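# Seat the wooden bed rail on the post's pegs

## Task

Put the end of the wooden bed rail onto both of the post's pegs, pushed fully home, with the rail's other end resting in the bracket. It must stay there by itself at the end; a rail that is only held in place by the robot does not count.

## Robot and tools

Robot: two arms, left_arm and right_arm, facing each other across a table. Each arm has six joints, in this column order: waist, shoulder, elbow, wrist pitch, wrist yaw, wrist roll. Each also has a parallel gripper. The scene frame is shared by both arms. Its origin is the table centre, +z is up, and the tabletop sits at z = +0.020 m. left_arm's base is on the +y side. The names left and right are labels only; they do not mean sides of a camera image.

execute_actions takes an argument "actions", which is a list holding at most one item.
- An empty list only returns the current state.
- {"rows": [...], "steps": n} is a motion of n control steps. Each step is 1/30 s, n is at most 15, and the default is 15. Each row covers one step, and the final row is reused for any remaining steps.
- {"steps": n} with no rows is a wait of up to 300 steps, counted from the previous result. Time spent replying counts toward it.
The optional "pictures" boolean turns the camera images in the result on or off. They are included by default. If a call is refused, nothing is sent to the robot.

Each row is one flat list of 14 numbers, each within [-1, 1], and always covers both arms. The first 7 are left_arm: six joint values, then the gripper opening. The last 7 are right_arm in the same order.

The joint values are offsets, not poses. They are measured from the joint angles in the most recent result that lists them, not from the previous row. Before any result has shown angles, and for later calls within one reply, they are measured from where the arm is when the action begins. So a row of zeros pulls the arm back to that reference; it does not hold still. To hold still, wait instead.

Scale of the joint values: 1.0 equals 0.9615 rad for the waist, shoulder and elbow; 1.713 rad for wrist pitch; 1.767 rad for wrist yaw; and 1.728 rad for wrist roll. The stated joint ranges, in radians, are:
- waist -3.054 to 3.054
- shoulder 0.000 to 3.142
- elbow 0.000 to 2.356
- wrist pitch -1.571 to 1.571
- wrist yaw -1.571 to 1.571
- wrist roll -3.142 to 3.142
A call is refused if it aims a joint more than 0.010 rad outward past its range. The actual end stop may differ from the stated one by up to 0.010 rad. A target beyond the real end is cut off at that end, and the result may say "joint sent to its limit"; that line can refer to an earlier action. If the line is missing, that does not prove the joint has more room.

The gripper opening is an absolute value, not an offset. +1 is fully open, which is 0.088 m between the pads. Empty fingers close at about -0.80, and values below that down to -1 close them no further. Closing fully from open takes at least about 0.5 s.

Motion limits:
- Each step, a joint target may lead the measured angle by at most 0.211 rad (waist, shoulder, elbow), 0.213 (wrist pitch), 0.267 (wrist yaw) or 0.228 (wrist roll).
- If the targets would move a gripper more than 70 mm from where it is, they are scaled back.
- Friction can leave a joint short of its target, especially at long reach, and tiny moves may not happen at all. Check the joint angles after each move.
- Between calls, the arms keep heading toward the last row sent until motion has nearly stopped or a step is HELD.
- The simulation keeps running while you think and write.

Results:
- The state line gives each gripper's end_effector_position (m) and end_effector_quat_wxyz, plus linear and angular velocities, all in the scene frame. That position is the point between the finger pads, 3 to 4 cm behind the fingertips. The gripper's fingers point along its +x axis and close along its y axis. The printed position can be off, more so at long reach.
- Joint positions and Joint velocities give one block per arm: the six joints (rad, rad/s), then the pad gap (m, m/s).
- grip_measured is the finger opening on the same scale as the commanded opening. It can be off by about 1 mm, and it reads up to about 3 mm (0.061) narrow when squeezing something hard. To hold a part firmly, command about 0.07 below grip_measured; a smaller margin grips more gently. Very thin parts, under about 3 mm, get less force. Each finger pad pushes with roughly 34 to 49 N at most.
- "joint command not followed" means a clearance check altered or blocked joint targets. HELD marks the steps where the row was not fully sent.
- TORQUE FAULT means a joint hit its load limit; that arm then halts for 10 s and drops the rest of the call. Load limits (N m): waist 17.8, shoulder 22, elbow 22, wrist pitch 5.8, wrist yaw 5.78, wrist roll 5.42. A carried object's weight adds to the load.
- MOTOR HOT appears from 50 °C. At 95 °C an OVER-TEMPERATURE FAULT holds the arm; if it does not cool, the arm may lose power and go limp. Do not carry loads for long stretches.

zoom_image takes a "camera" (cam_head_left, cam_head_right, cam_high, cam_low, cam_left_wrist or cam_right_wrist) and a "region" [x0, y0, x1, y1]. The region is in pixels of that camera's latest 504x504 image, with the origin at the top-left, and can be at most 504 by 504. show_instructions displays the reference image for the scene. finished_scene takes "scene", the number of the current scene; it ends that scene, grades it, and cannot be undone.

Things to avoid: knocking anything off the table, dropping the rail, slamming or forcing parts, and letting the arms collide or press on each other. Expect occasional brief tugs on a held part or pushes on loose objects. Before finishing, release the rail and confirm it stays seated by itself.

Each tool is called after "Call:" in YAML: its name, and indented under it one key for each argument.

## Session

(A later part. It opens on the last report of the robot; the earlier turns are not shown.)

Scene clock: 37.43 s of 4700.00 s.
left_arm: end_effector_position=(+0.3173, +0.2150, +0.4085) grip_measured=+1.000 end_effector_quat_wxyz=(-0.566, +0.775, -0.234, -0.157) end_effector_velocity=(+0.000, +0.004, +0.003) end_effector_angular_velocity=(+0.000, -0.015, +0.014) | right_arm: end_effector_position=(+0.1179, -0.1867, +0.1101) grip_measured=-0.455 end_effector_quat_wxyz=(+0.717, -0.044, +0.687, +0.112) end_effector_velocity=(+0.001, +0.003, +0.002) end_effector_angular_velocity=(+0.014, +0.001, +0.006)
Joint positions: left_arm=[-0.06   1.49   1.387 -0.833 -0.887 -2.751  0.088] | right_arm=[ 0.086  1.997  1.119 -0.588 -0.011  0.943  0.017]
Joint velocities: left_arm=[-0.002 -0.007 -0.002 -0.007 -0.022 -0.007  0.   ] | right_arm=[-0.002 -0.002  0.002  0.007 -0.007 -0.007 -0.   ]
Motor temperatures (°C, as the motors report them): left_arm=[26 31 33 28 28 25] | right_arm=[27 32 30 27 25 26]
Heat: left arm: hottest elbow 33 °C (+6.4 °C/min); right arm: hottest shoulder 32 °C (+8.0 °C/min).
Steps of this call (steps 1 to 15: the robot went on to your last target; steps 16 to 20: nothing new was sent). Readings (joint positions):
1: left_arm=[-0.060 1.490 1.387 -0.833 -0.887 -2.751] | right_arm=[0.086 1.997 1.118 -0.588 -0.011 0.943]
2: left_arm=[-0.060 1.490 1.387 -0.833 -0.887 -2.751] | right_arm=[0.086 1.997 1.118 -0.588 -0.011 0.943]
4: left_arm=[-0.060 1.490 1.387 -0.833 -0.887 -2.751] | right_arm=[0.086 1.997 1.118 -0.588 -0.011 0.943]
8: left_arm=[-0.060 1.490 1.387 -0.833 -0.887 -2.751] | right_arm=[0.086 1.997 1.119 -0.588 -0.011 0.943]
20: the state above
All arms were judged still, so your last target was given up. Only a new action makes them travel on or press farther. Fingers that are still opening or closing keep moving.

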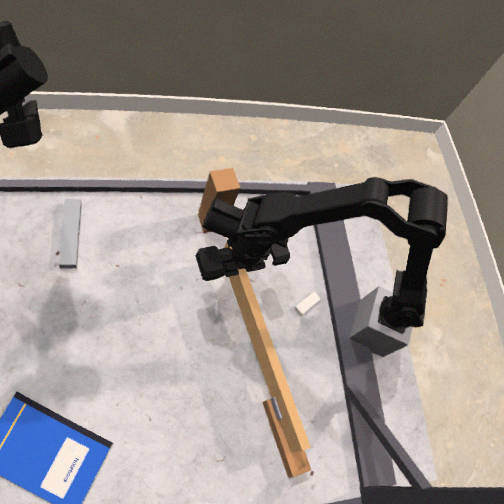

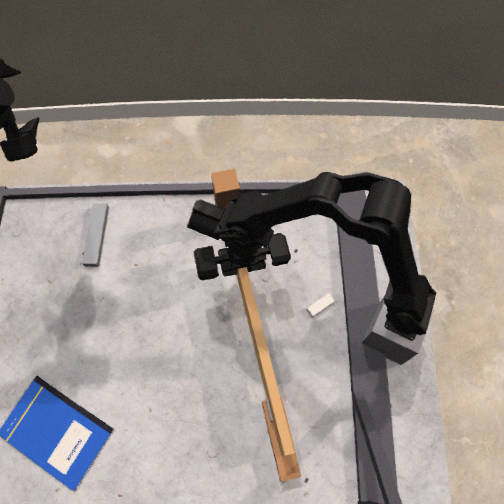

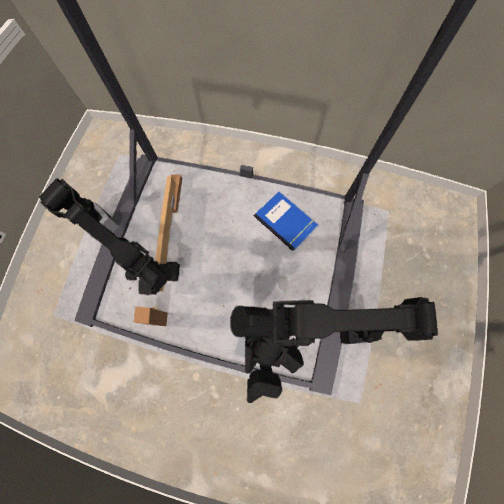

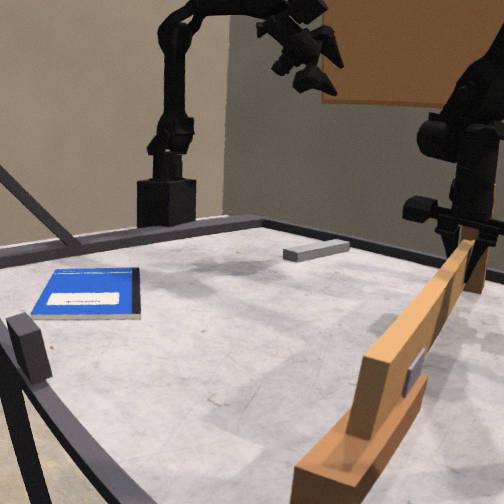

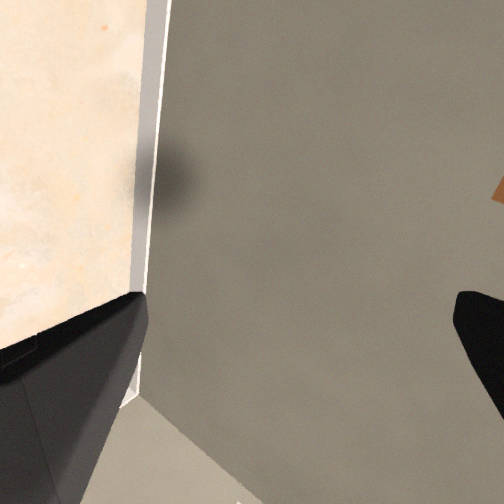

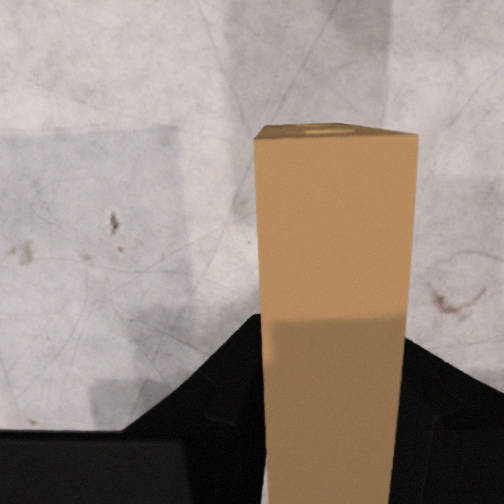

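Call:
execute_actions:
  actions:
    - {"rows":[[0,0,0,0,0,0,1,-0.07,0.06,0.085,-0.015,0,-0.04,-1]]}
  pictures: false

Call:
execute_actions:
  actions:
    - {"steps":20}

Scene clock: 41.00 s of 4700.00 s.
left_arm: end_effector_position=(+0.3173, +0.2150, +0.4085) grip_measured=+1.000 end_effector_quat_wxyz=(-0.566, +0.775, -0.234, -0.157) end_effector_velocity=(+0.000, +0.005, -0.000) end_effector_angular_velocity=(+0.019, -0.011, +0.014) | right_arm: end_effector_position=(+0.1444, -0.1850, +0.1080) grip_measured=-0.455 end_effector_quat_wxyz=(+0.717, -0.044, +0.687, +0.109) end_effector_velocity=(-0.004, -0.002, -0.001) end_effector_angular_velocity=(-0.002, +0.023, +0.022)
Joint positions: left_arm=[-0.06   1.49   1.387 -0.833 -0.887 -2.751  0.088] | right_arm=[ 0.02   2.045  1.184 -0.611 -0.015  0.882  0.017]
Joint velocities: left_arm=[-0.002 -0.002 -0.002 -0.022 -0.022 -0.007  0.   ] | right_arm=[-0.002 -0.002 -0.007 -0.007 -0.022 -0.022 -0.   ]
Motor temperatures (°C, as the motors report them): left_arm=[26 31 33 28 28 25] | right_arm=[27 33 30 27 25 26]
Heat: left arm: hottest elbow 33 °C (+5.9 °C/min); right arm: hottest shoulder 33 °C (+8.8 °C/min).
Steps of this call (steps 1 to 90: nothing new was sent; then 0.07 s passed at rest; steps 91 to 105: all 15 steps of this action). Readings (joint positions):
91: left_arm=[-0.060 1.490 1.387 -0.833 -0.887 -2.751] | right_arm=[0.080 2.005 1.131 -0.603 -0.015 0.929]
92: left_arm=[-0.060 1.490 1.387 -0.833 -0.887 -2.751] | right_arm=[0.070 2.015 1.145 -0.608 -0.021 0.917]
94: left_arm=[-0.060 1.490 1.387 -0.833 -0.887 -2.751] | right_arm=[0.049 2.033 1.163 -0.610 -0.021 0.901]
98: left_arm=[-0.060 1.490 1.387 -0.833 -0.887 -2.751] | right_arm=[0.021 2.042 1.180 -0.611 -0.015 0.885]
105: the state above

Scene clock: 41.67 s of 4700.00 s.
left_arm: end_effector_position=(+0.3173, +0.2150, +0.4085) grip_measured=+1.000 end_effector_quat_wxyz=(-0.566, +0.775, -0.234, -0.157) end_effector_velocity=(-0.003, +0.003, +0.000) end_effector_angular_velocity=(+0.024, -0.003, -0.007) | right_arm: end_effector_position=(+0.1444, -0.1850, +0.1081) grip_measured=-0.455 end_effector_quat_wxyz=(+0.717, -0.044, +0.687, +0.109) end_effector_velocity=(+0.001, -0.003, -0.002) end_effector_angular_velocity=(-0.014, -0.002, +0.004)
Joint positions: left_arm=[-0.06   1.49   1.387 -0.833 -0.887 -2.751  0.088] | right_arm=[ 0.02   2.045  1.184 -0.612 -0.015  0.882  0.017]
Joint velocities: left_arm=[-0.007 -0.007 -0.002 -0.022 -0.007  0.007  0.   ] | right_arm=[-0.002  0.002 -0.002 -0.007  0.007 -0.007 -0.   ]
Motor temperatures (°C, as the motors report them): left_arm=[26 31 33 28 28 25] | right_arm=[27 33 30 27 25 26]
Heat: left arm: hottest elbow 33 °C (+5.8 °C/min); right arm: hottest shoulder 33 °C (+8.6 °C/min).
Steps of this call (steps 1 to 15: the robot went on to your last target; steps 16 to 20: nothing new was sent). Readings (joint positions):
1: left_arm=[-0.060 1.490 1.387 -0.833 -0.887 -2.751] | right_arm=[0.020 2.045 1.184 -0.611 -0.015 0.882]
2: left_arm=[-0.060 1.490 1.387 -0.833 -0.887 -2.751] | right_arm=[0.020 2.045 1.184 -0.611 -0.015 0.882]
4: left_arm=[-0.060 1.490 1.387 -0.833 -0.887 -2.751] | right_arm=[0.020 2.045 1.184 -0.611 -0.015 0.882]
8: left_arm=[-0.060 1.490 1.387 -0.833 -0.887 -2.751] | right_arm=[0.020 2.045 1.184 -0.612 -0.015 0.882]
20: the state above
All arms were judged still, so your last target was given up. Only a new action makes them travel on or press farther. Fingers that are still opening or closing keep moving.

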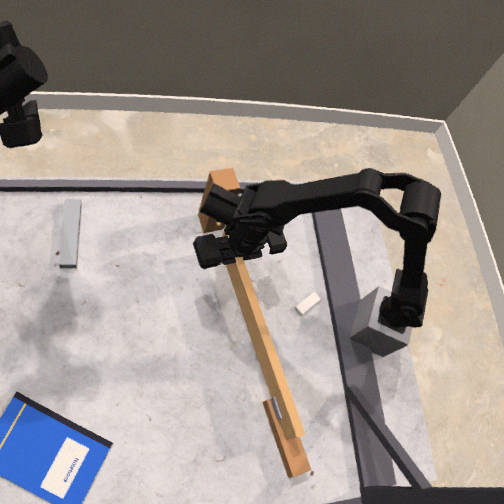

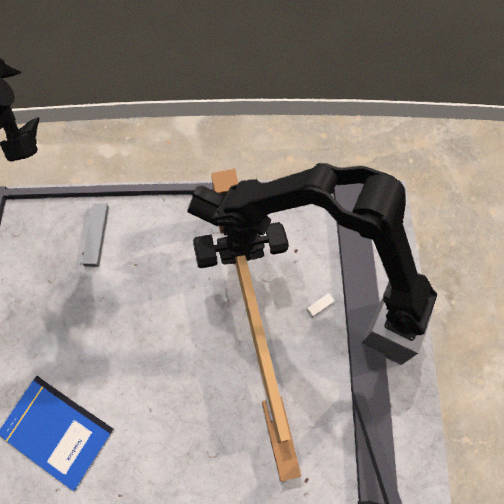

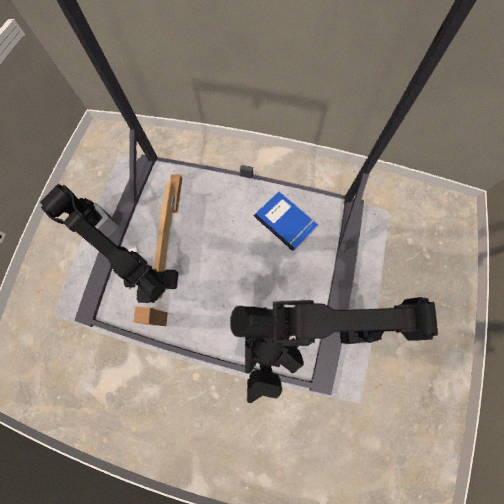

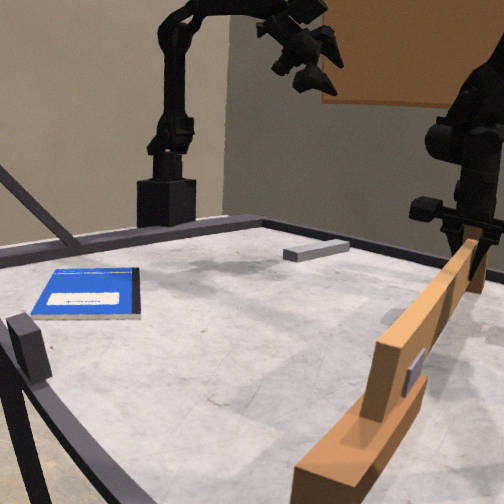

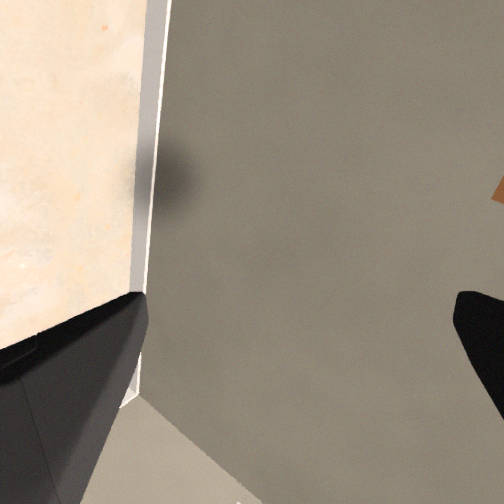

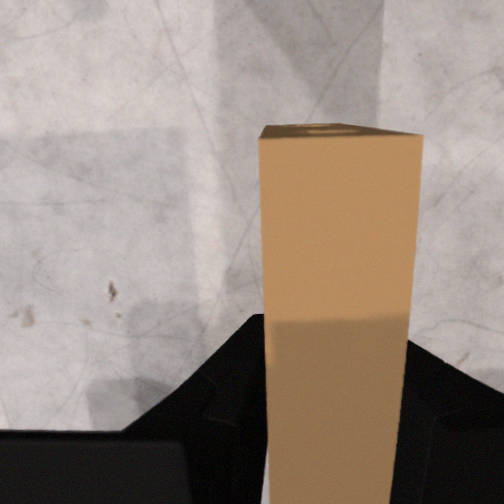

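Still short of the post; continue with more reach.

Call:
execute_actions:
  actions:
    - {"rows":[[0,0,0,0,0,0,1,-0.04,0.07,0.1,-0.015,0,-0.02,-1]]}
  pictures: false

Call:
execute_actions:
  actions:
    - {"steps":20}

Scene clock: 44.53 s of 4700.00 s.
left_arm: end_effector_position=(+0.3173, +0.2150, +0.4085) grip_measured=+1.000 end_effector_quat_wxyz=(-0.566, +0.775, -0.234, -0.157) end_effector_velocity=(+0.000, +0.005, +0.000) end_effector_angular_velocity=(+0.024, -0.003, +0.003) | right_arm: end_effector_position=(+0.1574, -0.1789, +0.1047) grip_measured=-0.455 end_effector_quat_wxyz=(+0.714, -0.050, +0.690, +0.106) end_effector_velocity=(-0.001, -0.001, -0.000) end_effector_angular_velocity=(-0.003, +0.009, +0.005)
Joint positions: left_arm=[-0.06   1.49   1.387 -0.833 -0.887 -2.751  0.088] | right_arm=[-0.004  2.097  1.253 -0.643 -0.017  0.852  0.017]
Joint velocities: left_arm=[ 0.002 -0.007 -0.002 -0.022 -0.007  0.007  0.   ] | right_arm=[-0.002  0.002  0.002 -0.007 -0.007 -0.007 -0.001]
Motor temperatures (°C, as the motors report them): left_arm=[26 32 33 28 28 25] | right_arm=[27 33 30 27 25 26]
Heat: left arm: hottest elbow 33 °C (+5.4 °C/min); right arm: hottest shoulder 33 °C (+8.1 °C/min).
Steps of this call (steps 1 to 71: nothing new was sent; steps 72 to 86: all 15 steps of this action). Readings (joint positions):
72: left_arm=[-0.060 1.490 1.387 -0.833 -0.887 -2.751] | right_arm=[0.017 2.056 1.201 -0.629 -0.016 0.876]
73: left_arm=[-0.060 1.490 1.387 -0.833 -0.887 -2.751] | right_arm=[0.012 2.070 1.220 -0.632 -0.016 0.869]
75: left_arm=[-0.060 1.490 1.387 -0.833 -0.887 -2.751] | right_arm=[-0.002 2.091 1.245 -0.631 -0.016 0.856]
79: left_arm=[-0.060 1.490 1.387 -0.833 -0.887 -2.751] | right_arm=[-0.004 2.096 1.252 -0.641 -0.017 0.852]
86: the state above

Scene clock: 45.20 s of 4700.00 s.
left_arm: end_effector_position=(+0.3173, +0.2150, +0.4085) grip_measured=+1.000 end_effector_quat_wxyz=(-0.566, +0.775, -0.234, -0.157) end_effector_velocity=(-0.000, -0.001, +0.003) end_effector_angular_velocity=(-0.017, -0.007, +0.006) | right_arm: end_effector_position=(+0.1574, -0.1790, +0.1045) grip_measured=-0.455 end_effector_quat_wxyz=(+0.714, -0.050, +0.690, +0.106) end_effector_velocity=(-0.001, -0.001, +0.002) end_effector_angular_velocity=(+0.001, +0.007, +0.005)
Joint positions: left_arm=[-0.06   1.49   1.387 -0.833 -0.887 -2.751  0.088] | right_arm=[-0.004  2.097  1.253 -0.643 -0.017  0.852  0.017]
Joint velocities: left_arm=[-0.002 -0.002  0.002  0.007 -0.007 -0.007  0.   ] | right_arm=[-0.002 -0.007 -0.002 -0.007 -0.007 -0.007 -0.001]
Motor temperatures (°C, as the motors report them): left_arm=[26 32 33 29 28 25] | right_arm=[27 34 30 27 25 26]
Heat: left arm: hottest elbow 33 °C (+5.3 °C/min); right arm: hottest shoulder 34 °C (+9.3 °C/min).
Steps of this call (steps 1 to 15: the robot went on to your last target; steps 16 to 20: nothing new was sent). Readings (joint positions):
1: left_arm=[-0.060 1.490 1.387 -0.833 -0.887 -2.751] | right_arm=[-0.004 2.097 1.253 -0.643 -0.017 0.852]
2: left_arm=[-0.060 1.490 1.387 -0.833 -0.887 -2.751] | right_arm=[-0.004 2.097 1.253 -0.643 -0.017 0.852]
4: left_arm=[-0.060 1.490 1.387 -0.833 -0.887 -2.751] | right_arm=[-0.004 2.097 1.253 -0.643 -0.017 0.852]
8: left_arm=[-0.060 1.490 1.387 -0.833 -0.887 -2.751] | right_arm=[-0.004 2.097 1.253 -0.643 -0.017 0.852]
20: the state above
All arms were judged still, so your last target was given up. Only a new action makes them travel on or press farther. Fingers that are still opening or closing keep moving.

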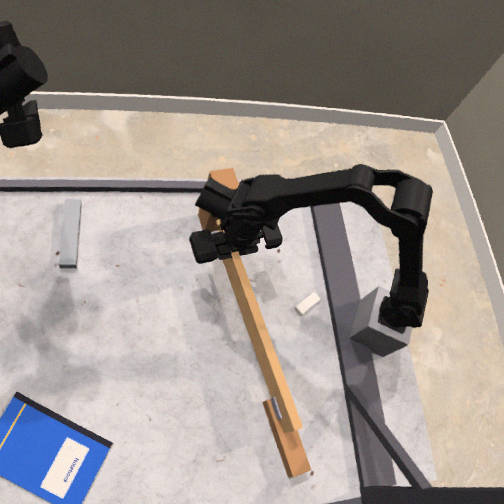

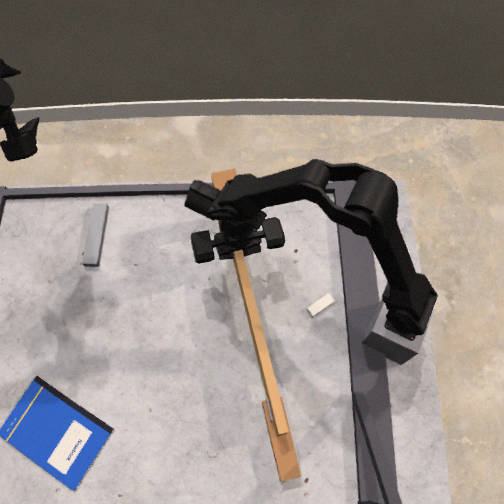

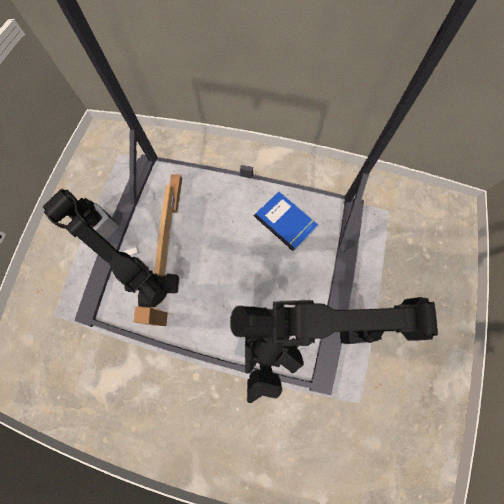

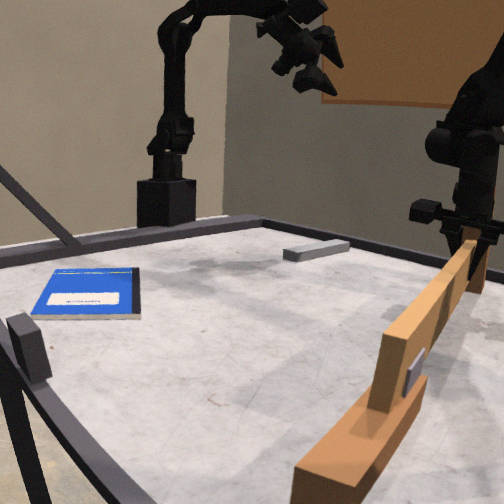

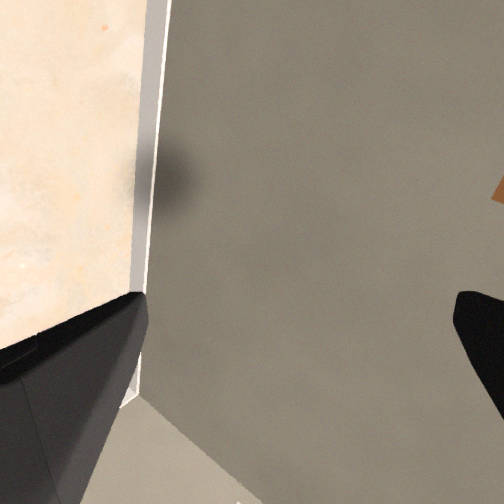

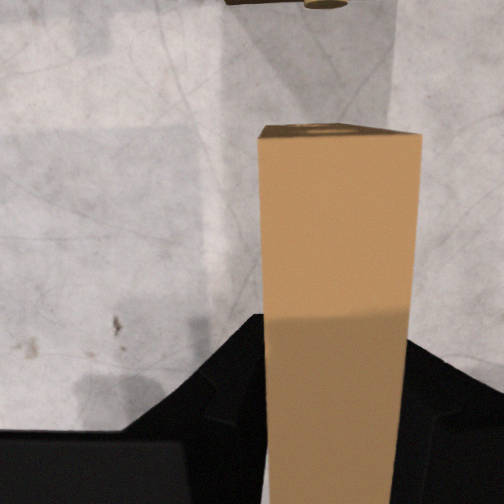

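Peg aligned laterally. Continue, raising slightly.

Call:
execute_actions:
  actions:
    - {"rows":[[0,0,0,0,0,0,1,-0.05,0.06,0.11,-0.025,0,-0.025,-1]]}
  pictures: false

Call:
execute_actions:
  actions:
    - {"steps":20}

Scene clock: 48.03 s of 4700.00 s.
left_arm: end_effector_position=(+0.3173, +0.2150, +0.4085) grip_measured=+1.000 end_effector_quat_wxyz=(-0.566, +0.775, -0.234, -0.157) end_effector_velocity=(+0.001, +0.000, +0.003) end_effector_angular_velocity=(-0.017, -0.007, +0.011) | right_arm: end_effector_position=(+0.1550, -0.1771, +0.1019) grip_measured=-0.455 end_effector_quat_wxyz=(+0.700, -0.070, +0.703, +0.102) end_effector_velocity=(+0.000, +0.001, +0.000) end_effector_angular_velocity=(+0.017, +0.015, +0.015)
Joint positions: left_arm=[-0.06   1.49   1.387 -0.833 -0.887 -2.751  0.088] | right_arm=[-0.001  2.136  1.309 -0.708 -0.029  0.832  0.017]
Joint velocities: left_arm=[ 0.002 -0.002  0.002  0.007 -0.007 -0.007  0.   ] | right_arm=[-0.007 -0.002 -0.002  0.007 -0.022 -0.022 -0.   ]
Motor temperatures (°C, as the motors report them): left_arm=[26 32 33 29 28 25] | right_arm=[27 34 31 28 25 26]
Heat: left arm: hottest elbow 33 °C (+5.0 °C/min); right arm: hottest shoulder 34 °C (+8.7 °C/min).
Steps of this call (steps 1 to 70: nothing new was sent; steps 71 to 85: all 15 steps of this action). Readings (joint positions):
71: left_arm=[-0.060 1.490 1.387 -0.833 -0.887 -2.751] | right_arm=[-0.005 2.106 1.269 -0.667 -0.019 0.845]
72: left_arm=[-0.060 1.490 1.387 -0.833 -0.887 -2.751] | right_arm=[-0.005 2.114 1.283 -0.683 -0.024 0.841]
74: left_arm=[-0.060 1.490 1.387 -0.833 -0.887 -2.751] | right_arm=[-0.002 2.127 1.297 -0.693 -0.028 0.835]
78: left_arm=[-0.060 1.490 1.387 -0.833 -0.887 -2.751] | right_arm=[-0.001 2.135 1.307 -0.705 -0.029 0.833]
85: the state above

Scene clock: 48.70 s of 4700.00 s.
left_arm: end_effector_position=(+0.3173, +0.2150, +0.4085) grip_measured=+1.000 end_effector_quat_wxyz=(-0.566, +0.775, -0.234, -0.157) end_effector_velocity=(-0.000, +0.000, -0.000) end_effector_angular_velocity=(-0.007, -0.005, +0.006) | right_arm: end_effector_position=(+0.1550, -0.1772, +0.1019) grip_measured=-0.455 end_effector_quat_wxyz=(+0.700, -0.070, +0.703, +0.102) end_effector_velocity=(-0.001, -0.002, +0.000) end_effector_angular_velocity=(-0.003, +0.010, -0.010)
Joint positions: left_arm=[-0.06   1.49   1.387 -0.833 -0.887 -2.751  0.088] | right_arm=[-0.001  2.136  1.309 -0.708 -0.029  0.832  0.017]
Joint velocities: left_arm=[-0.002 -0.002 -0.007  0.007 -0.007 -0.007  0.   ] | right_arm=[-0.002 -0.002 -0.002 -0.007 -0.007  0.007 -0.   ]
Motor temperatures (°C, as the motors report them): left_arm=[26 32 33 29 28 25] | right_arm=[27 34 31 28 25 26]
Heat: left arm: hottest elbow 33 °C (+4.9 °C/min); right arm: hottest shoulder 34 °C (+8.6 °C/min).
Steps of this call (steps 1 to 15: the robot went on to your last target; steps 16 to 20: nothing new was sent). Readings (joint positions):
1: left_arm=[-0.060 1.490 1.387 -0.833 -0.887 -2.751] | right_arm=[-0.001 2.136 1.309 -0.708 -0.029 0.832]
2: left_arm=[-0.060 1.490 1.387 -0.833 -0.887 -2.751] | right_arm=[-0.001 2.136 1.309 -0.708 -0.029 0.832]
4: left_arm=[-0.060 1.490 1.387 -0.833 -0.887 -2.751] | right_arm=[-0.001 2.136 1.309 -0.708 -0.029 0.832]
8: left_arm=[-0.060 1.490 1.387 -0.833 -0.887 -2.751] | right_arm=[-0.001 2.136 1.309 -0.708 -0.029 0.832]
20: the state above
All arms were judged still, so your last target was given up. Only a new action makes them travel on or press farther. Fingers that are still opening or closing keep moving.

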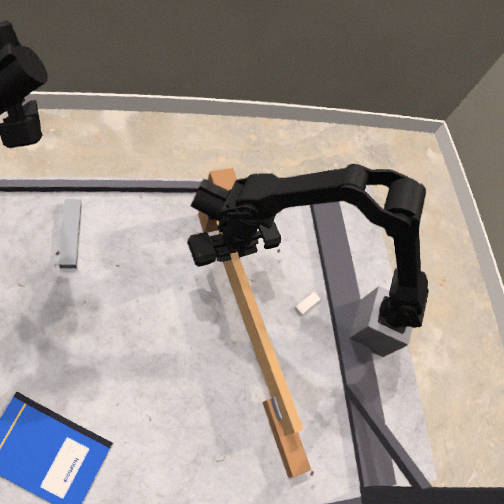

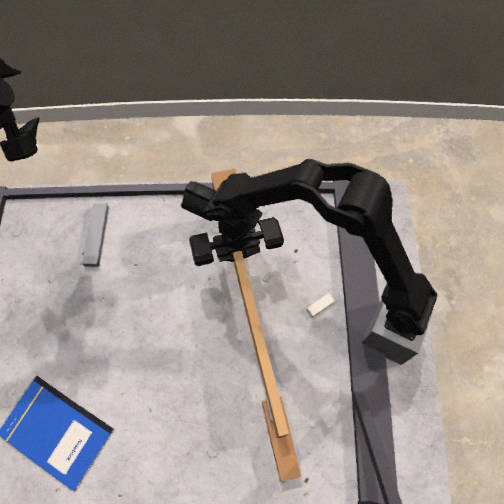

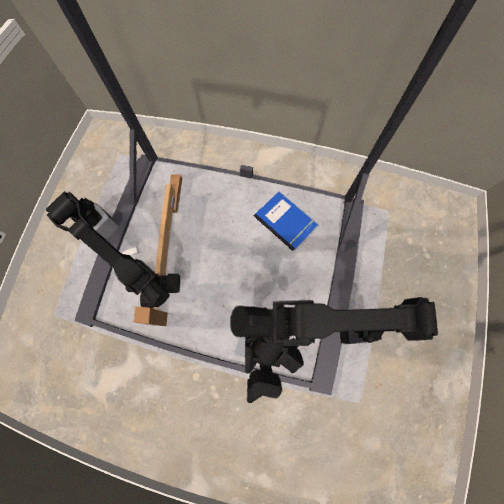

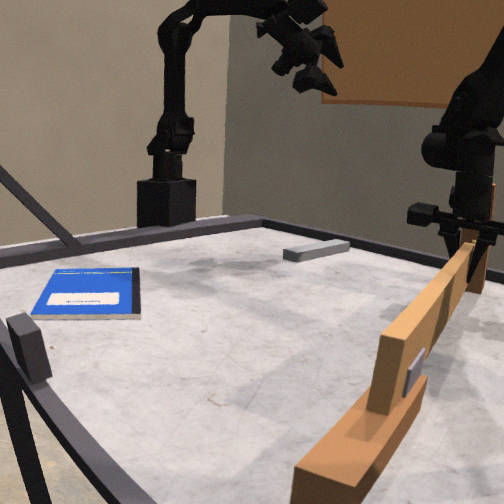

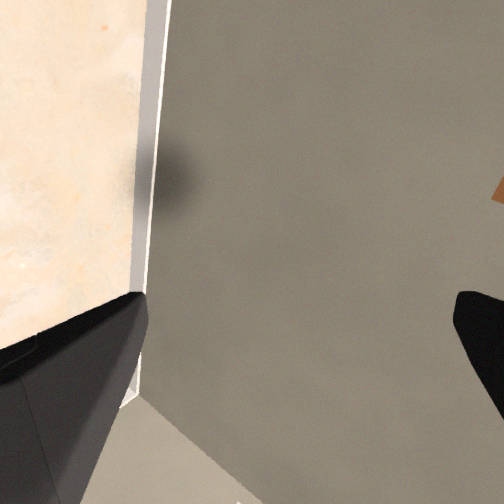

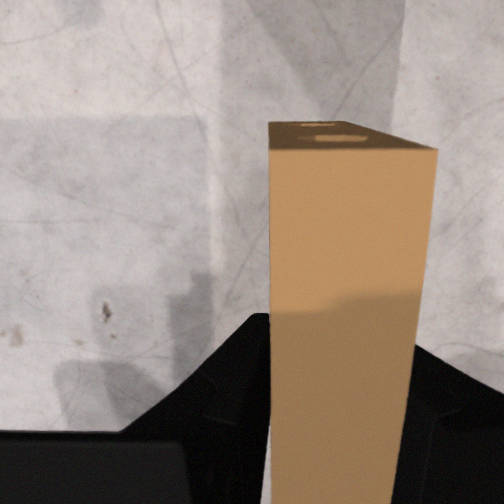

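Call:
execute_actions:
  actions:
    - {"rows":[[0,0,0,0,0,0,1,0.02,0.0,-0.15,0.1,0.016,0.01,-1]]}
  pictures: false

Call:
execute_actions:
  actions:
    - {"rows":[[0,0,0,0,0,0,1,0,0,0,0,0,0,0.3]]}
  pictures: false

Call:
execute_actions:
  actions:
    - {"rows":[[0,0,0,0,0,0,1,0.13,-0.1,-0.13,0.02,0,0.07,0.3]]}
  pictures: false

Call:
execute_actions:
  actions:
    - {"steps":15}

Scene clock: 53.70 s of 4700.00 s.
left_arm: end_effector_position=(+0.3173, +0.2150, +0.4085) grip_measured=+1.000 end_effector_quat_wxyz=(-0.566, +0.775, -0.234, -0.157) end_effector_velocity=(-0.003, -0.001, -0.001) end_effector_angular_velocity=(-0.000, +0.009, -0.008) | right_arm: end_effector_position=(+0.1503, -0.1860, +0.0771) grip_measured=-0.455 end_effector_quat_wxyz=(+0.716, -0.054, +0.689, +0.104) end_effector_velocity=(-0.004, -0.002, -0.001) end_effector_angular_velocity=(-0.000, +0.026, -0.008)
Joint positions: left_arm=[-0.06   1.49   1.387 -0.833 -0.887 -2.751  0.088] | right_arm=[ 0.007  2.135  1.181 -0.537 -0.008  0.861  0.017]
Joint velocities: left_arm=[-0.007 -0.002 -0.002 -0.007  0.007 -0.007  0.   ] | right_arm=[-0.002 -0.002 -0.007 -0.007 -0.022  0.007 -0.   ]
Motor temperatures (°C, as the motors report them): left_arm=[26 32 34 29 28 25] | right_arm=[28 34 33 29 25 26]
Heat: left arm: hottest elbow 34 °C (+5.6 °C/min); right arm: hottest shoulder 34 °C (+7.8 °C/min).
Steps of this call (steps 1 to 90: nothing new was sent; then 1.50 s passed at rest; steps 91 to 105: all 15 steps of this action). Readings (joint positions):
91: left_arm=[-0.060 1.490 1.387 -0.833 -0.887 -2.751] | right_arm=[0.002 2.135 1.279 -0.657 -0.027 0.835]
92: left_arm=[-0.060 1.490 1.387 -0.833 -0.887 -2.751] | right_arm=[0.006 2.134 1.253 -0.613 -0.021 0.837]
94: left_arm=[-0.060 1.490 1.387 -0.833 -0.887 -2.751] | right_arm=[0.006 2.135 1.215 -0.570 -0.010 0.850]
98: left_arm=[-0.060 1.490 1.387 -0.833 -0.887 -2.751] | right_arm=[0.006 2.135 1.186 -0.545 -0.009 0.860]
105: the state above

Scene clock: 54.20 s of 4700.00 s.
left_arm: end_effector_position=(+0.3173, +0.2150, +0.4085) grip_measured=+1.000 end_effector_quat_wxyz=(-0.566, +0.775, -0.234, -0.157) end_effector_velocity=(-0.001, +0.002, -0.002) end_effector_angular_velocity=(+0.007, -0.002, +0.006) | right_arm: end_effector_position=(+0.1504, -0.1860, +0.0771) grip_measured=+0.291 end_effector_quat_wxyz=(+0.716, -0.054, +0.688, +0.104) end_effector_velocity=(-0.002, -0.002, +0.000) end_effector_angular_velocity=(+0.004, +0.022, +0.002)
Joint positions: left_arm=[-0.06   1.49   1.387 -0.833 -0.887 -2.751  0.088] | right_arm=[ 0.007  2.135  1.181 -0.536 -0.008  0.861  0.053]
Joint velocities: left_arm=[-0.002 -0.002 -0.007 -0.007 -0.007 -0.007  0.   ] | right_arm=[-0.007 -0.002 -0.002 -0.007 -0.022 -0.007  0.003]
Motor temperatures (°C, as the motors report them): left_arm=[26 32 34 29 28 25] | right_arm=[28 34 33 29 25 26]
Heat: left arm: hottest elbow 34 °C (+5.5 °C/min); right arm: hottest shoulder 34 °C (+7.7 °C/min).
Steps of this call (steps 1 to 15: all 15 steps of this action). Readings (joint positions):
1: left_arm=[-0.060 1.490 1.387 -0.833 -0.887 -2.751] | right_arm=[0.007 2.135 1.181 -0.536 -0.008 0.861]
2: left_arm=[-0.060 1.490 1.387 -0.833 -0.887 -2.751] | right_arm=[0.007 2.135 1.181 -0.536 -0.008 0.861]
4: left_arm=[-0.060 1.490 1.387 -0.833 -0.887 -2.751] | right_arm=[0.007 2.135 1.181 -0.536 -0.008 0.861]
8: left_arm=[-0.060 1.490 1.387 -0.833 -0.887 -2.751] | right_arm=[0.007 2.135 1.181 -0.536 -0.008 0.861]
15: the state above

Scene clock: 54.70 s of 4700.00 s.
left_arm: end_effector_position=(+0.3173, +0.2150, +0.4085) grip_measured=+1.000 end_effector_quat_wxyz=(-0.566, +0.775, -0.234, -0.157) end_effector_velocity=(-0.000, +0.001, +0.002) end_effector_angular_velocity=(-0.002, -0.004, +0.006) | right_arm: end_effector_position=(+0.0989, -0.1897, +0.0815) grip_measured=+0.297 end_effector_quat_wxyz=(+0.711, -0.057, +0.692, +0.109) end_effector_velocity=(-0.003, +0.000, -0.001) end_effector_angular_velocity=(+0.010, +0.020, -0.008)
Joint positions: left_arm=[-0.06   1.49   1.387 -0.833 -0.887 -2.751  0.088] | right_arm=[ 0.134  2.055  1.067 -0.505 -0.009  0.977  0.054]
Joint velocities: left_arm=[-0.002 -0.002  0.002 -0.007 -0.007 -0.007  0.   ] | right_arm=[-0.002 -0.002 -0.007  0.007 -0.022  0.007 -0.001]
Motor temperatures (°C, as the motors report them): left_arm=[26 32 34 29 28 25] | right_arm=[28 34 33 29 25 26]
Heat: left arm: hottest elbow 34 °C (+5.5 °C/min); right arm: hottest shoulder 34 °C (+7.7 °C/min).
Steps of this call (steps 1 to 15: all 15 steps of this action). Readings (joint positions):
1: left_arm=[-0.060 1.490 1.387 -0.833 -0.887 -2.751] | right_arm=[0.018 2.120 1.157 -0.513 -0.002 0.893]
2: left_arm=[-0.060 1.490 1.387 -0.833 -0.887 -2.751] | right_arm=[0.041 2.101 1.130 -0.514 -0.002 0.920]
4: left_arm=[-0.060 1.490 1.387 -0.833 -0.887 -2.751] | right_arm=[0.098 2.072 1.092 -0.517 -0.007 0.950]
8: left_arm=[-0.060 1.490 1.387 -0.833 -0.887 -2.751] | right_arm=[0.137 2.059 1.072 -0.507 -0.009 0.971]
15: the state above

Scene clock: 55.20 s of 4700.00 s.
left_arm: end_effector_position=(+0.3173, +0.2150, +0.4085) grip_measured=+1.000 end_effector_quat_wxyz=(-0.566, +0.775, -0.234, -0.157) end_effector_velocity=(+0.001, +0.002, +0.004) end_effector_angular_velocity=(-0.014, -0.019, +0.014) | right_arm: end_effector_position=(+0.0988, -0.1899, +0.0813) grip_measured=+0.297 end_effector_quat_wxyz=(+0.711, -0.057, +0.692, +0.109) end_effector_velocity=(-0.001, +0.002, +0.000) end_effector_angular_velocity=(+0.009, +0.004, +0.010)
Joint positions: left_arm=[-0.06   1.49   1.387 -0.833 -0.887 -2.751  0.088] | right_arm=[ 0.134  2.055  1.066 -0.504 -0.009  0.977  0.054]
Joint velocities: left_arm=[-0.002 -0.007 -0.002  0.007 -0.022 -0.007  0.   ] | right_arm=[ 0.002 -0.002 -0.002  0.007 -0.007 -0.007 -0.   ]
Motor temperatures (°C, as the motors report them): left_arm=[26 32 34 29 28 25] | right_arm=[28 34 33 29 25 26]
Heat: left arm: hottest elbow 34 °C (+5.4 °C/min); right arm: hottest shoulder 34 °C (+7.6 °C/min).
Steps of this call (steps 1 to 15: the robot went on to your last target). Readings (joint positions):
1: left_arm=[-0.060 1.490 1.387 -0.833 -0.887 -2.751] | right_arm=[0.134 2.055 1.067 -0.504 -0.009 0.977]
2: left_arm=[-0.060 1.490 1.387 -0.833 -0.887 -2.751] | right_arm=[0.134 2.055 1.067 -0.504 -0.009 0.977]
4: left_arm=[-0.060 1.490 1.387 -0.833 -0.887 -2.751] | right_arm=[0.134 2.055 1.067 -0.504 -0.009 0.977]
8: left_arm=[-0.060 1.490 1.387 -0.833 -0.887 -2.751] | right_arm=[0.134 2.055 1.067 -0.504 -0.009 0.977]
15: the state above
All arms were judged still, so your last target was given up. Only a new action makes them travel on or press farther. Fingers that are still opening or closing keep moving.

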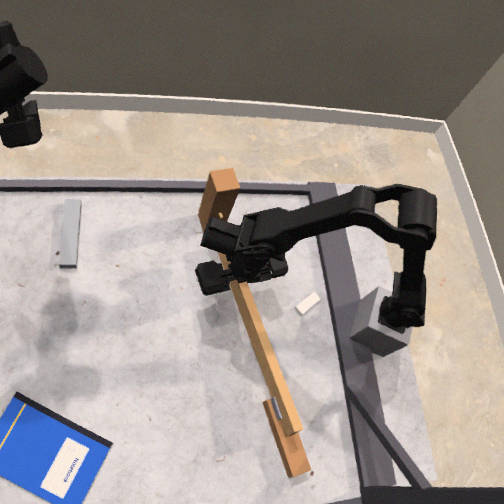

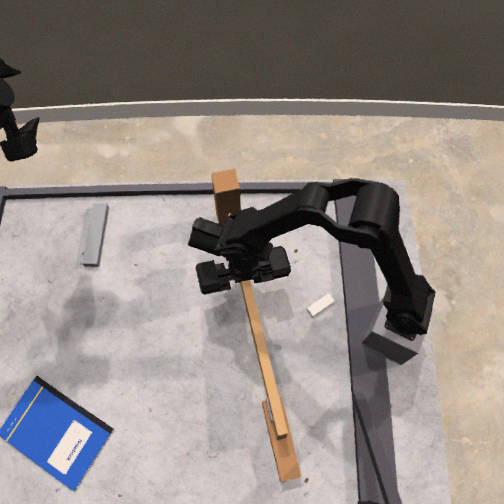

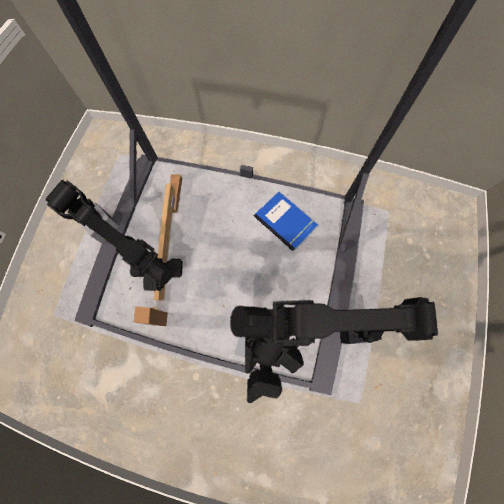

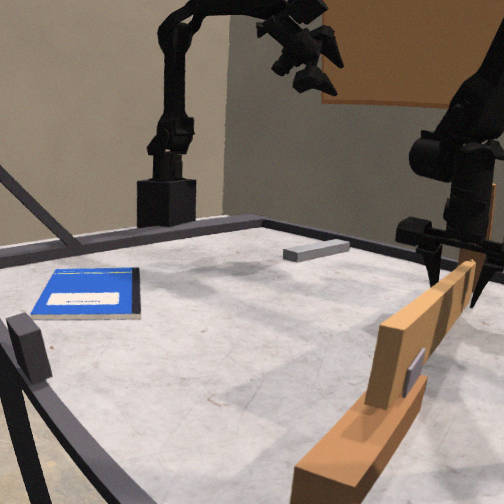

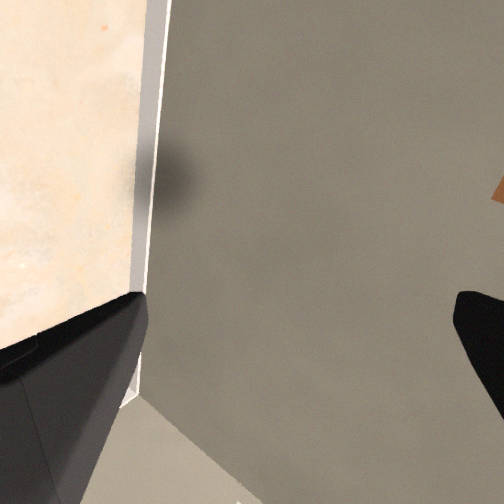

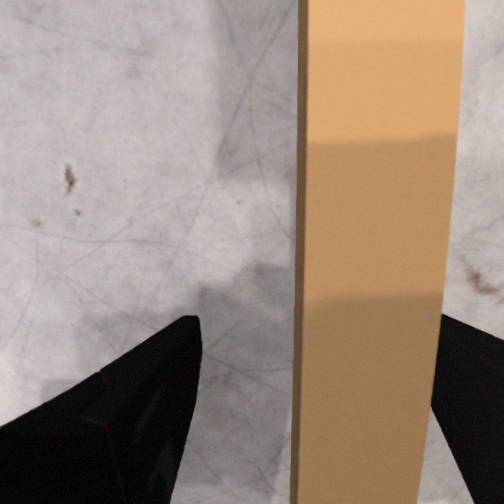

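Call:
execute_actions:
  actions:
    - {"rows":[[0,0,0,0,0,0,1,0,0,0,0,0,0,-1]],"steps":12}
  pictures: false

Call:
execute_actions:
  actions:
    - {"rows":[[0,0,0,0,0,0,1,0,-0.09,0.1,-0.1,0,0,-1]]}
  pictures: false

Call:
execute_actions:
  actions:
    - {"steps":15}

Call:
zoom_image:
  camera: "cam_high"
  region: [120, 260, 200, 330]

Scene clock: 58.80 s of 4700.00 s.
left_arm: end_effector_position=(+0.3173, +0.2150, +0.4085) grip_measured=+1.000 end_effector_quat_wxyz=(-0.566, +0.775, -0.234, -0.157) end_effector_velocity=(+0.001, +0.001, +0.003) end_effector_angular_velocity=(-0.009, -0.018, +0.014) | right_arm: end_effector_position=(+0.0988, -0.1897, +0.0813) grip_measured=-0.462 end_effector_quat_wxyz=(+0.711, -0.056, +0.692, +0.108) end_effector_velocity=(-0.002, -0.005, -0.000) end_effector_angular_velocity=(-0.018, +0.014, +0.005)
Joint positions: left_arm=[-0.06   1.49   1.387 -0.833 -0.887 -2.751  0.088] | right_arm=[ 0.134  2.055  1.066 -0.504 -0.009  0.98   0.016]
Joint velocities: left_arm=[-0.002 -0.002 -0.002  0.007 -0.022 -0.007  0.   ] | right_arm=[-0.002 -0.002 -0.002 -0.022 -0.007 -0.007 -0.   ]
Motor temperatures (°C, as the motors report them): left_arm=[26 32 34 29 28 25] | right_arm=[28 35 32 29 25 26]
Heat: left arm: hottest elbow 34 °C (+5.1 °C/min); right arm: hottest shoulder 35 °C (+8.2 °C/min).
Steps of this call (steps 1 to 90: nothing new was sent; then 0.20 s passed at rest; steps 91 to 102: all 12 steps of this action). Readings (joint positions):
91: left_arm=[-0.060 1.490 1.387 -0.833 -0.887 -2.751] | right_arm=[0.134 2.055 1.066 -0.504 -0.009 0.977]
92: left_arm=[-0.060 1.490 1.387 -0.833 -0.887 -2.751] | right_arm=[0.134 2.055 1.066 -0.504 -0.009 0.977]
94: left_arm=[-0.060 1.490 1.387 -0.833 -0.887 -2.751] | right_arm=[0.134 2.055 1.066 -0.504 -0.009 0.977]
98: left_arm=[-0.060 1.490 1.387 -0.833 -0.887 -2.751] | right_arm=[0.134 2.055 1.066 -0.506 -0.009 0.980]
102: the state above

Scene clock: 59.30 s of 4700.00 s.
left_arm: end_effector_position=(+0.3173, +0.2150, +0.4085) grip_measured=+1.000 end_effector_quat_wxyz=(-0.566, +0.775, -0.234, -0.157) end_effector_velocity=(+0.001, +0.003, -0.000) end_effector_angular_velocity=(-0.010, +0.000, +0.018) | right_arm: end_effector_position=(+0.1007, -0.1873, +0.1171) grip_measured=-0.462 end_effector_quat_wxyz=(+0.711, -0.063, +0.693, +0.101) end_effector_velocity=(-0.001, -0.006, -0.002) end_effector_angular_velocity=(-0.023, +0.016, +0.000)
Joint positions: left_arm=[-0.06   1.49   1.387 -0.833 -0.887 -2.751  0.088] | right_arm=[ 0.135  1.989  1.145 -0.669 -0.003  0.98   0.016]
Joint velocities: left_arm=[ 0.002 -0.002 -0.002 -0.007 -0.007 -0.022  0.   ] | right_arm=[-0.007  0.002 -0.002 -0.022 -0.007 -0.007 -0.   ]
Motor temperatures (°C, as the motors report them): left_arm=[26 32 34 29 28 25] | right_arm=[28 35 32 29 25 26]
Heat: left arm: hottest elbow 34 °C (+5.1 °C/min); right arm: hottest shoulder 35 °C (+8.1 °C/min).
Steps of this call (steps 1 to 15: all 15 steps of this action). Readings (joint positions):
1: left_arm=[-0.060 1.490 1.387 -0.833 -0.887 -2.751] | right_arm=[0.134 2.048 1.085 -0.546 -0.009 0.981]
2: left_arm=[-0.060 1.490 1.387 -0.833 -0.887 -2.751] | right_arm=[0.133 2.042 1.100 -0.590 -0.008 0.985]
4: left_arm=[-0.060 1.490 1.387 -0.833 -0.887 -2.751] | right_arm=[0.133 2.017 1.121 -0.632 -0.008 0.986]
8: left_arm=[-0.060 1.490 1.387 -0.833 -0.887 -2.751] | right_arm=[0.135 1.989 1.143 -0.663 -0.003 0.980]
15: the state above

Scene clock: 59.80 s of 4700.00 s.
left_arm: end_effector_position=(+0.3173, +0.2150, +0.4085) grip_measured=+1.000 end_effector_quat_wxyz=(-0.566, +0.775, -0.234, -0.157) end_effector_velocity=(+0.001, +0.003, -0.000) end_effector_angular_velocity=(+0.002, -0.003, +0.011) | right_arm: end_effector_position=(+0.1006, -0.1874, +0.1172) grip_measured=-0.462 end_effector_quat_wxyz=(+0.711, -0.063, +0.693, +0.101) end_effector_velocity=(+0.001, -0.003, +0.000) end_effector_angular_velocity=(-0.010, -0.005, +0.004)
Joint positions: left_arm=[-0.06   1.49   1.387 -0.833 -0.887 -2.751  0.088] | right_arm=[ 0.135  1.989  1.146 -0.669 -0.003  0.98   0.016]
Joint velocities: left_arm=[ 0.002 -0.002 -0.002 -0.007 -0.007 -0.007  0.   ] | right_arm=[-0.002 -0.002 -0.002 -0.007  0.007 -0.007  0.   ]
Motor temperatures (°C, as the motors report them): left_arm=[26 32 34 29 28 25] | right_arm=[28 36 32 29 25 26]
Heat: left arm: hottest elbow 34 °C (+5.0 °C/min); right arm: hottest shoulder 36 °C (+9.0 °C/min).
Steps of this call (steps 1 to 15: the robot went on to your last target). Readings (joint positions):
1: left_arm=[-0.060 1.490 1.387 -0.833 -0.887 -2.751] | right_arm=[0.135 1.989 1.145 -0.669 -0.003 0.980]
2: left_arm=[-0.060 1.490 1.387 -0.833 -0.887 -2.751] | right_arm=[0.135 1.989 1.145 -0.669 -0.003 0.980]
4: left_arm=[-0.060 1.490 1.387 -0.833 -0.887 -2.751] | right_arm=[0.135 1.989 1.145 -0.669 -0.003 0.980]
8: left_arm=[-0.060 1.490 1.387 -0.833 -0.887 -2.751] | right_arm=[0.135 1.989 1.146 -0.669 -0.003 0.980]
15: the state above
All arms were judged still, so your last target was given up. Only a new action makes them travel on or press farther. Fingers that are still opening or closing keep moving.

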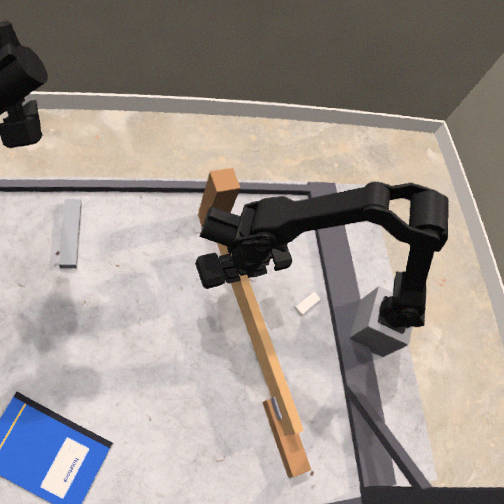

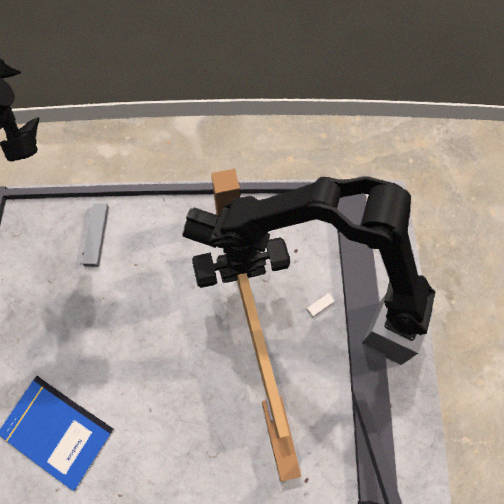

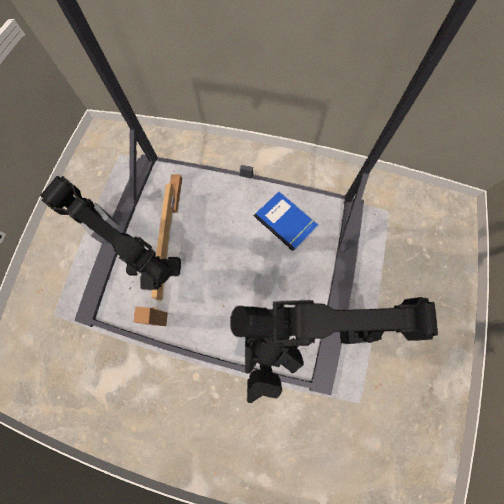

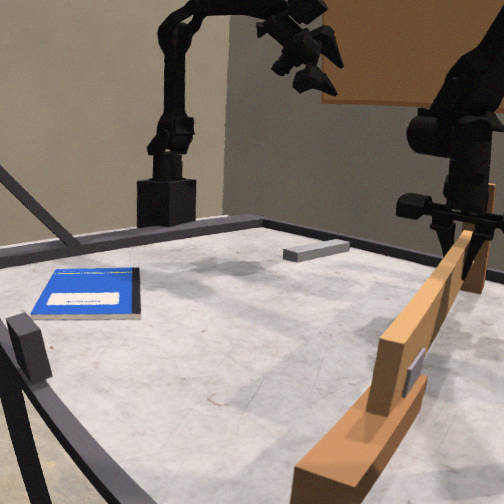

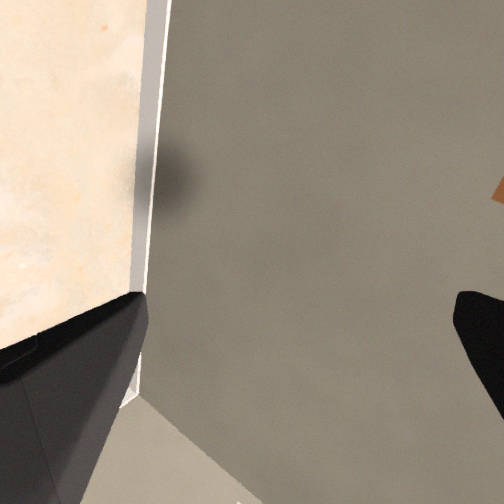

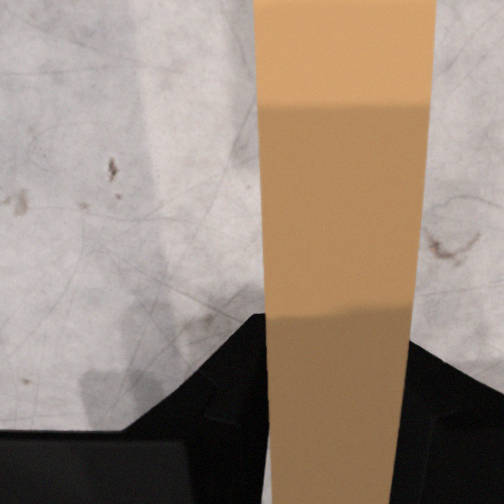

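Region (120, 260, 200, 330) of cam_high's 504x504 image, scaled by 6.300, with more detail than that image has; it fills the top 441 rows of this view, and the rest is white.

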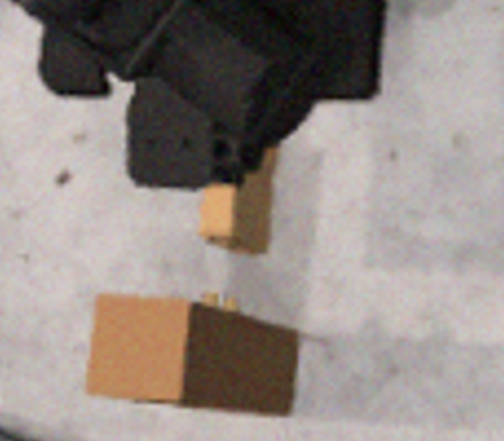

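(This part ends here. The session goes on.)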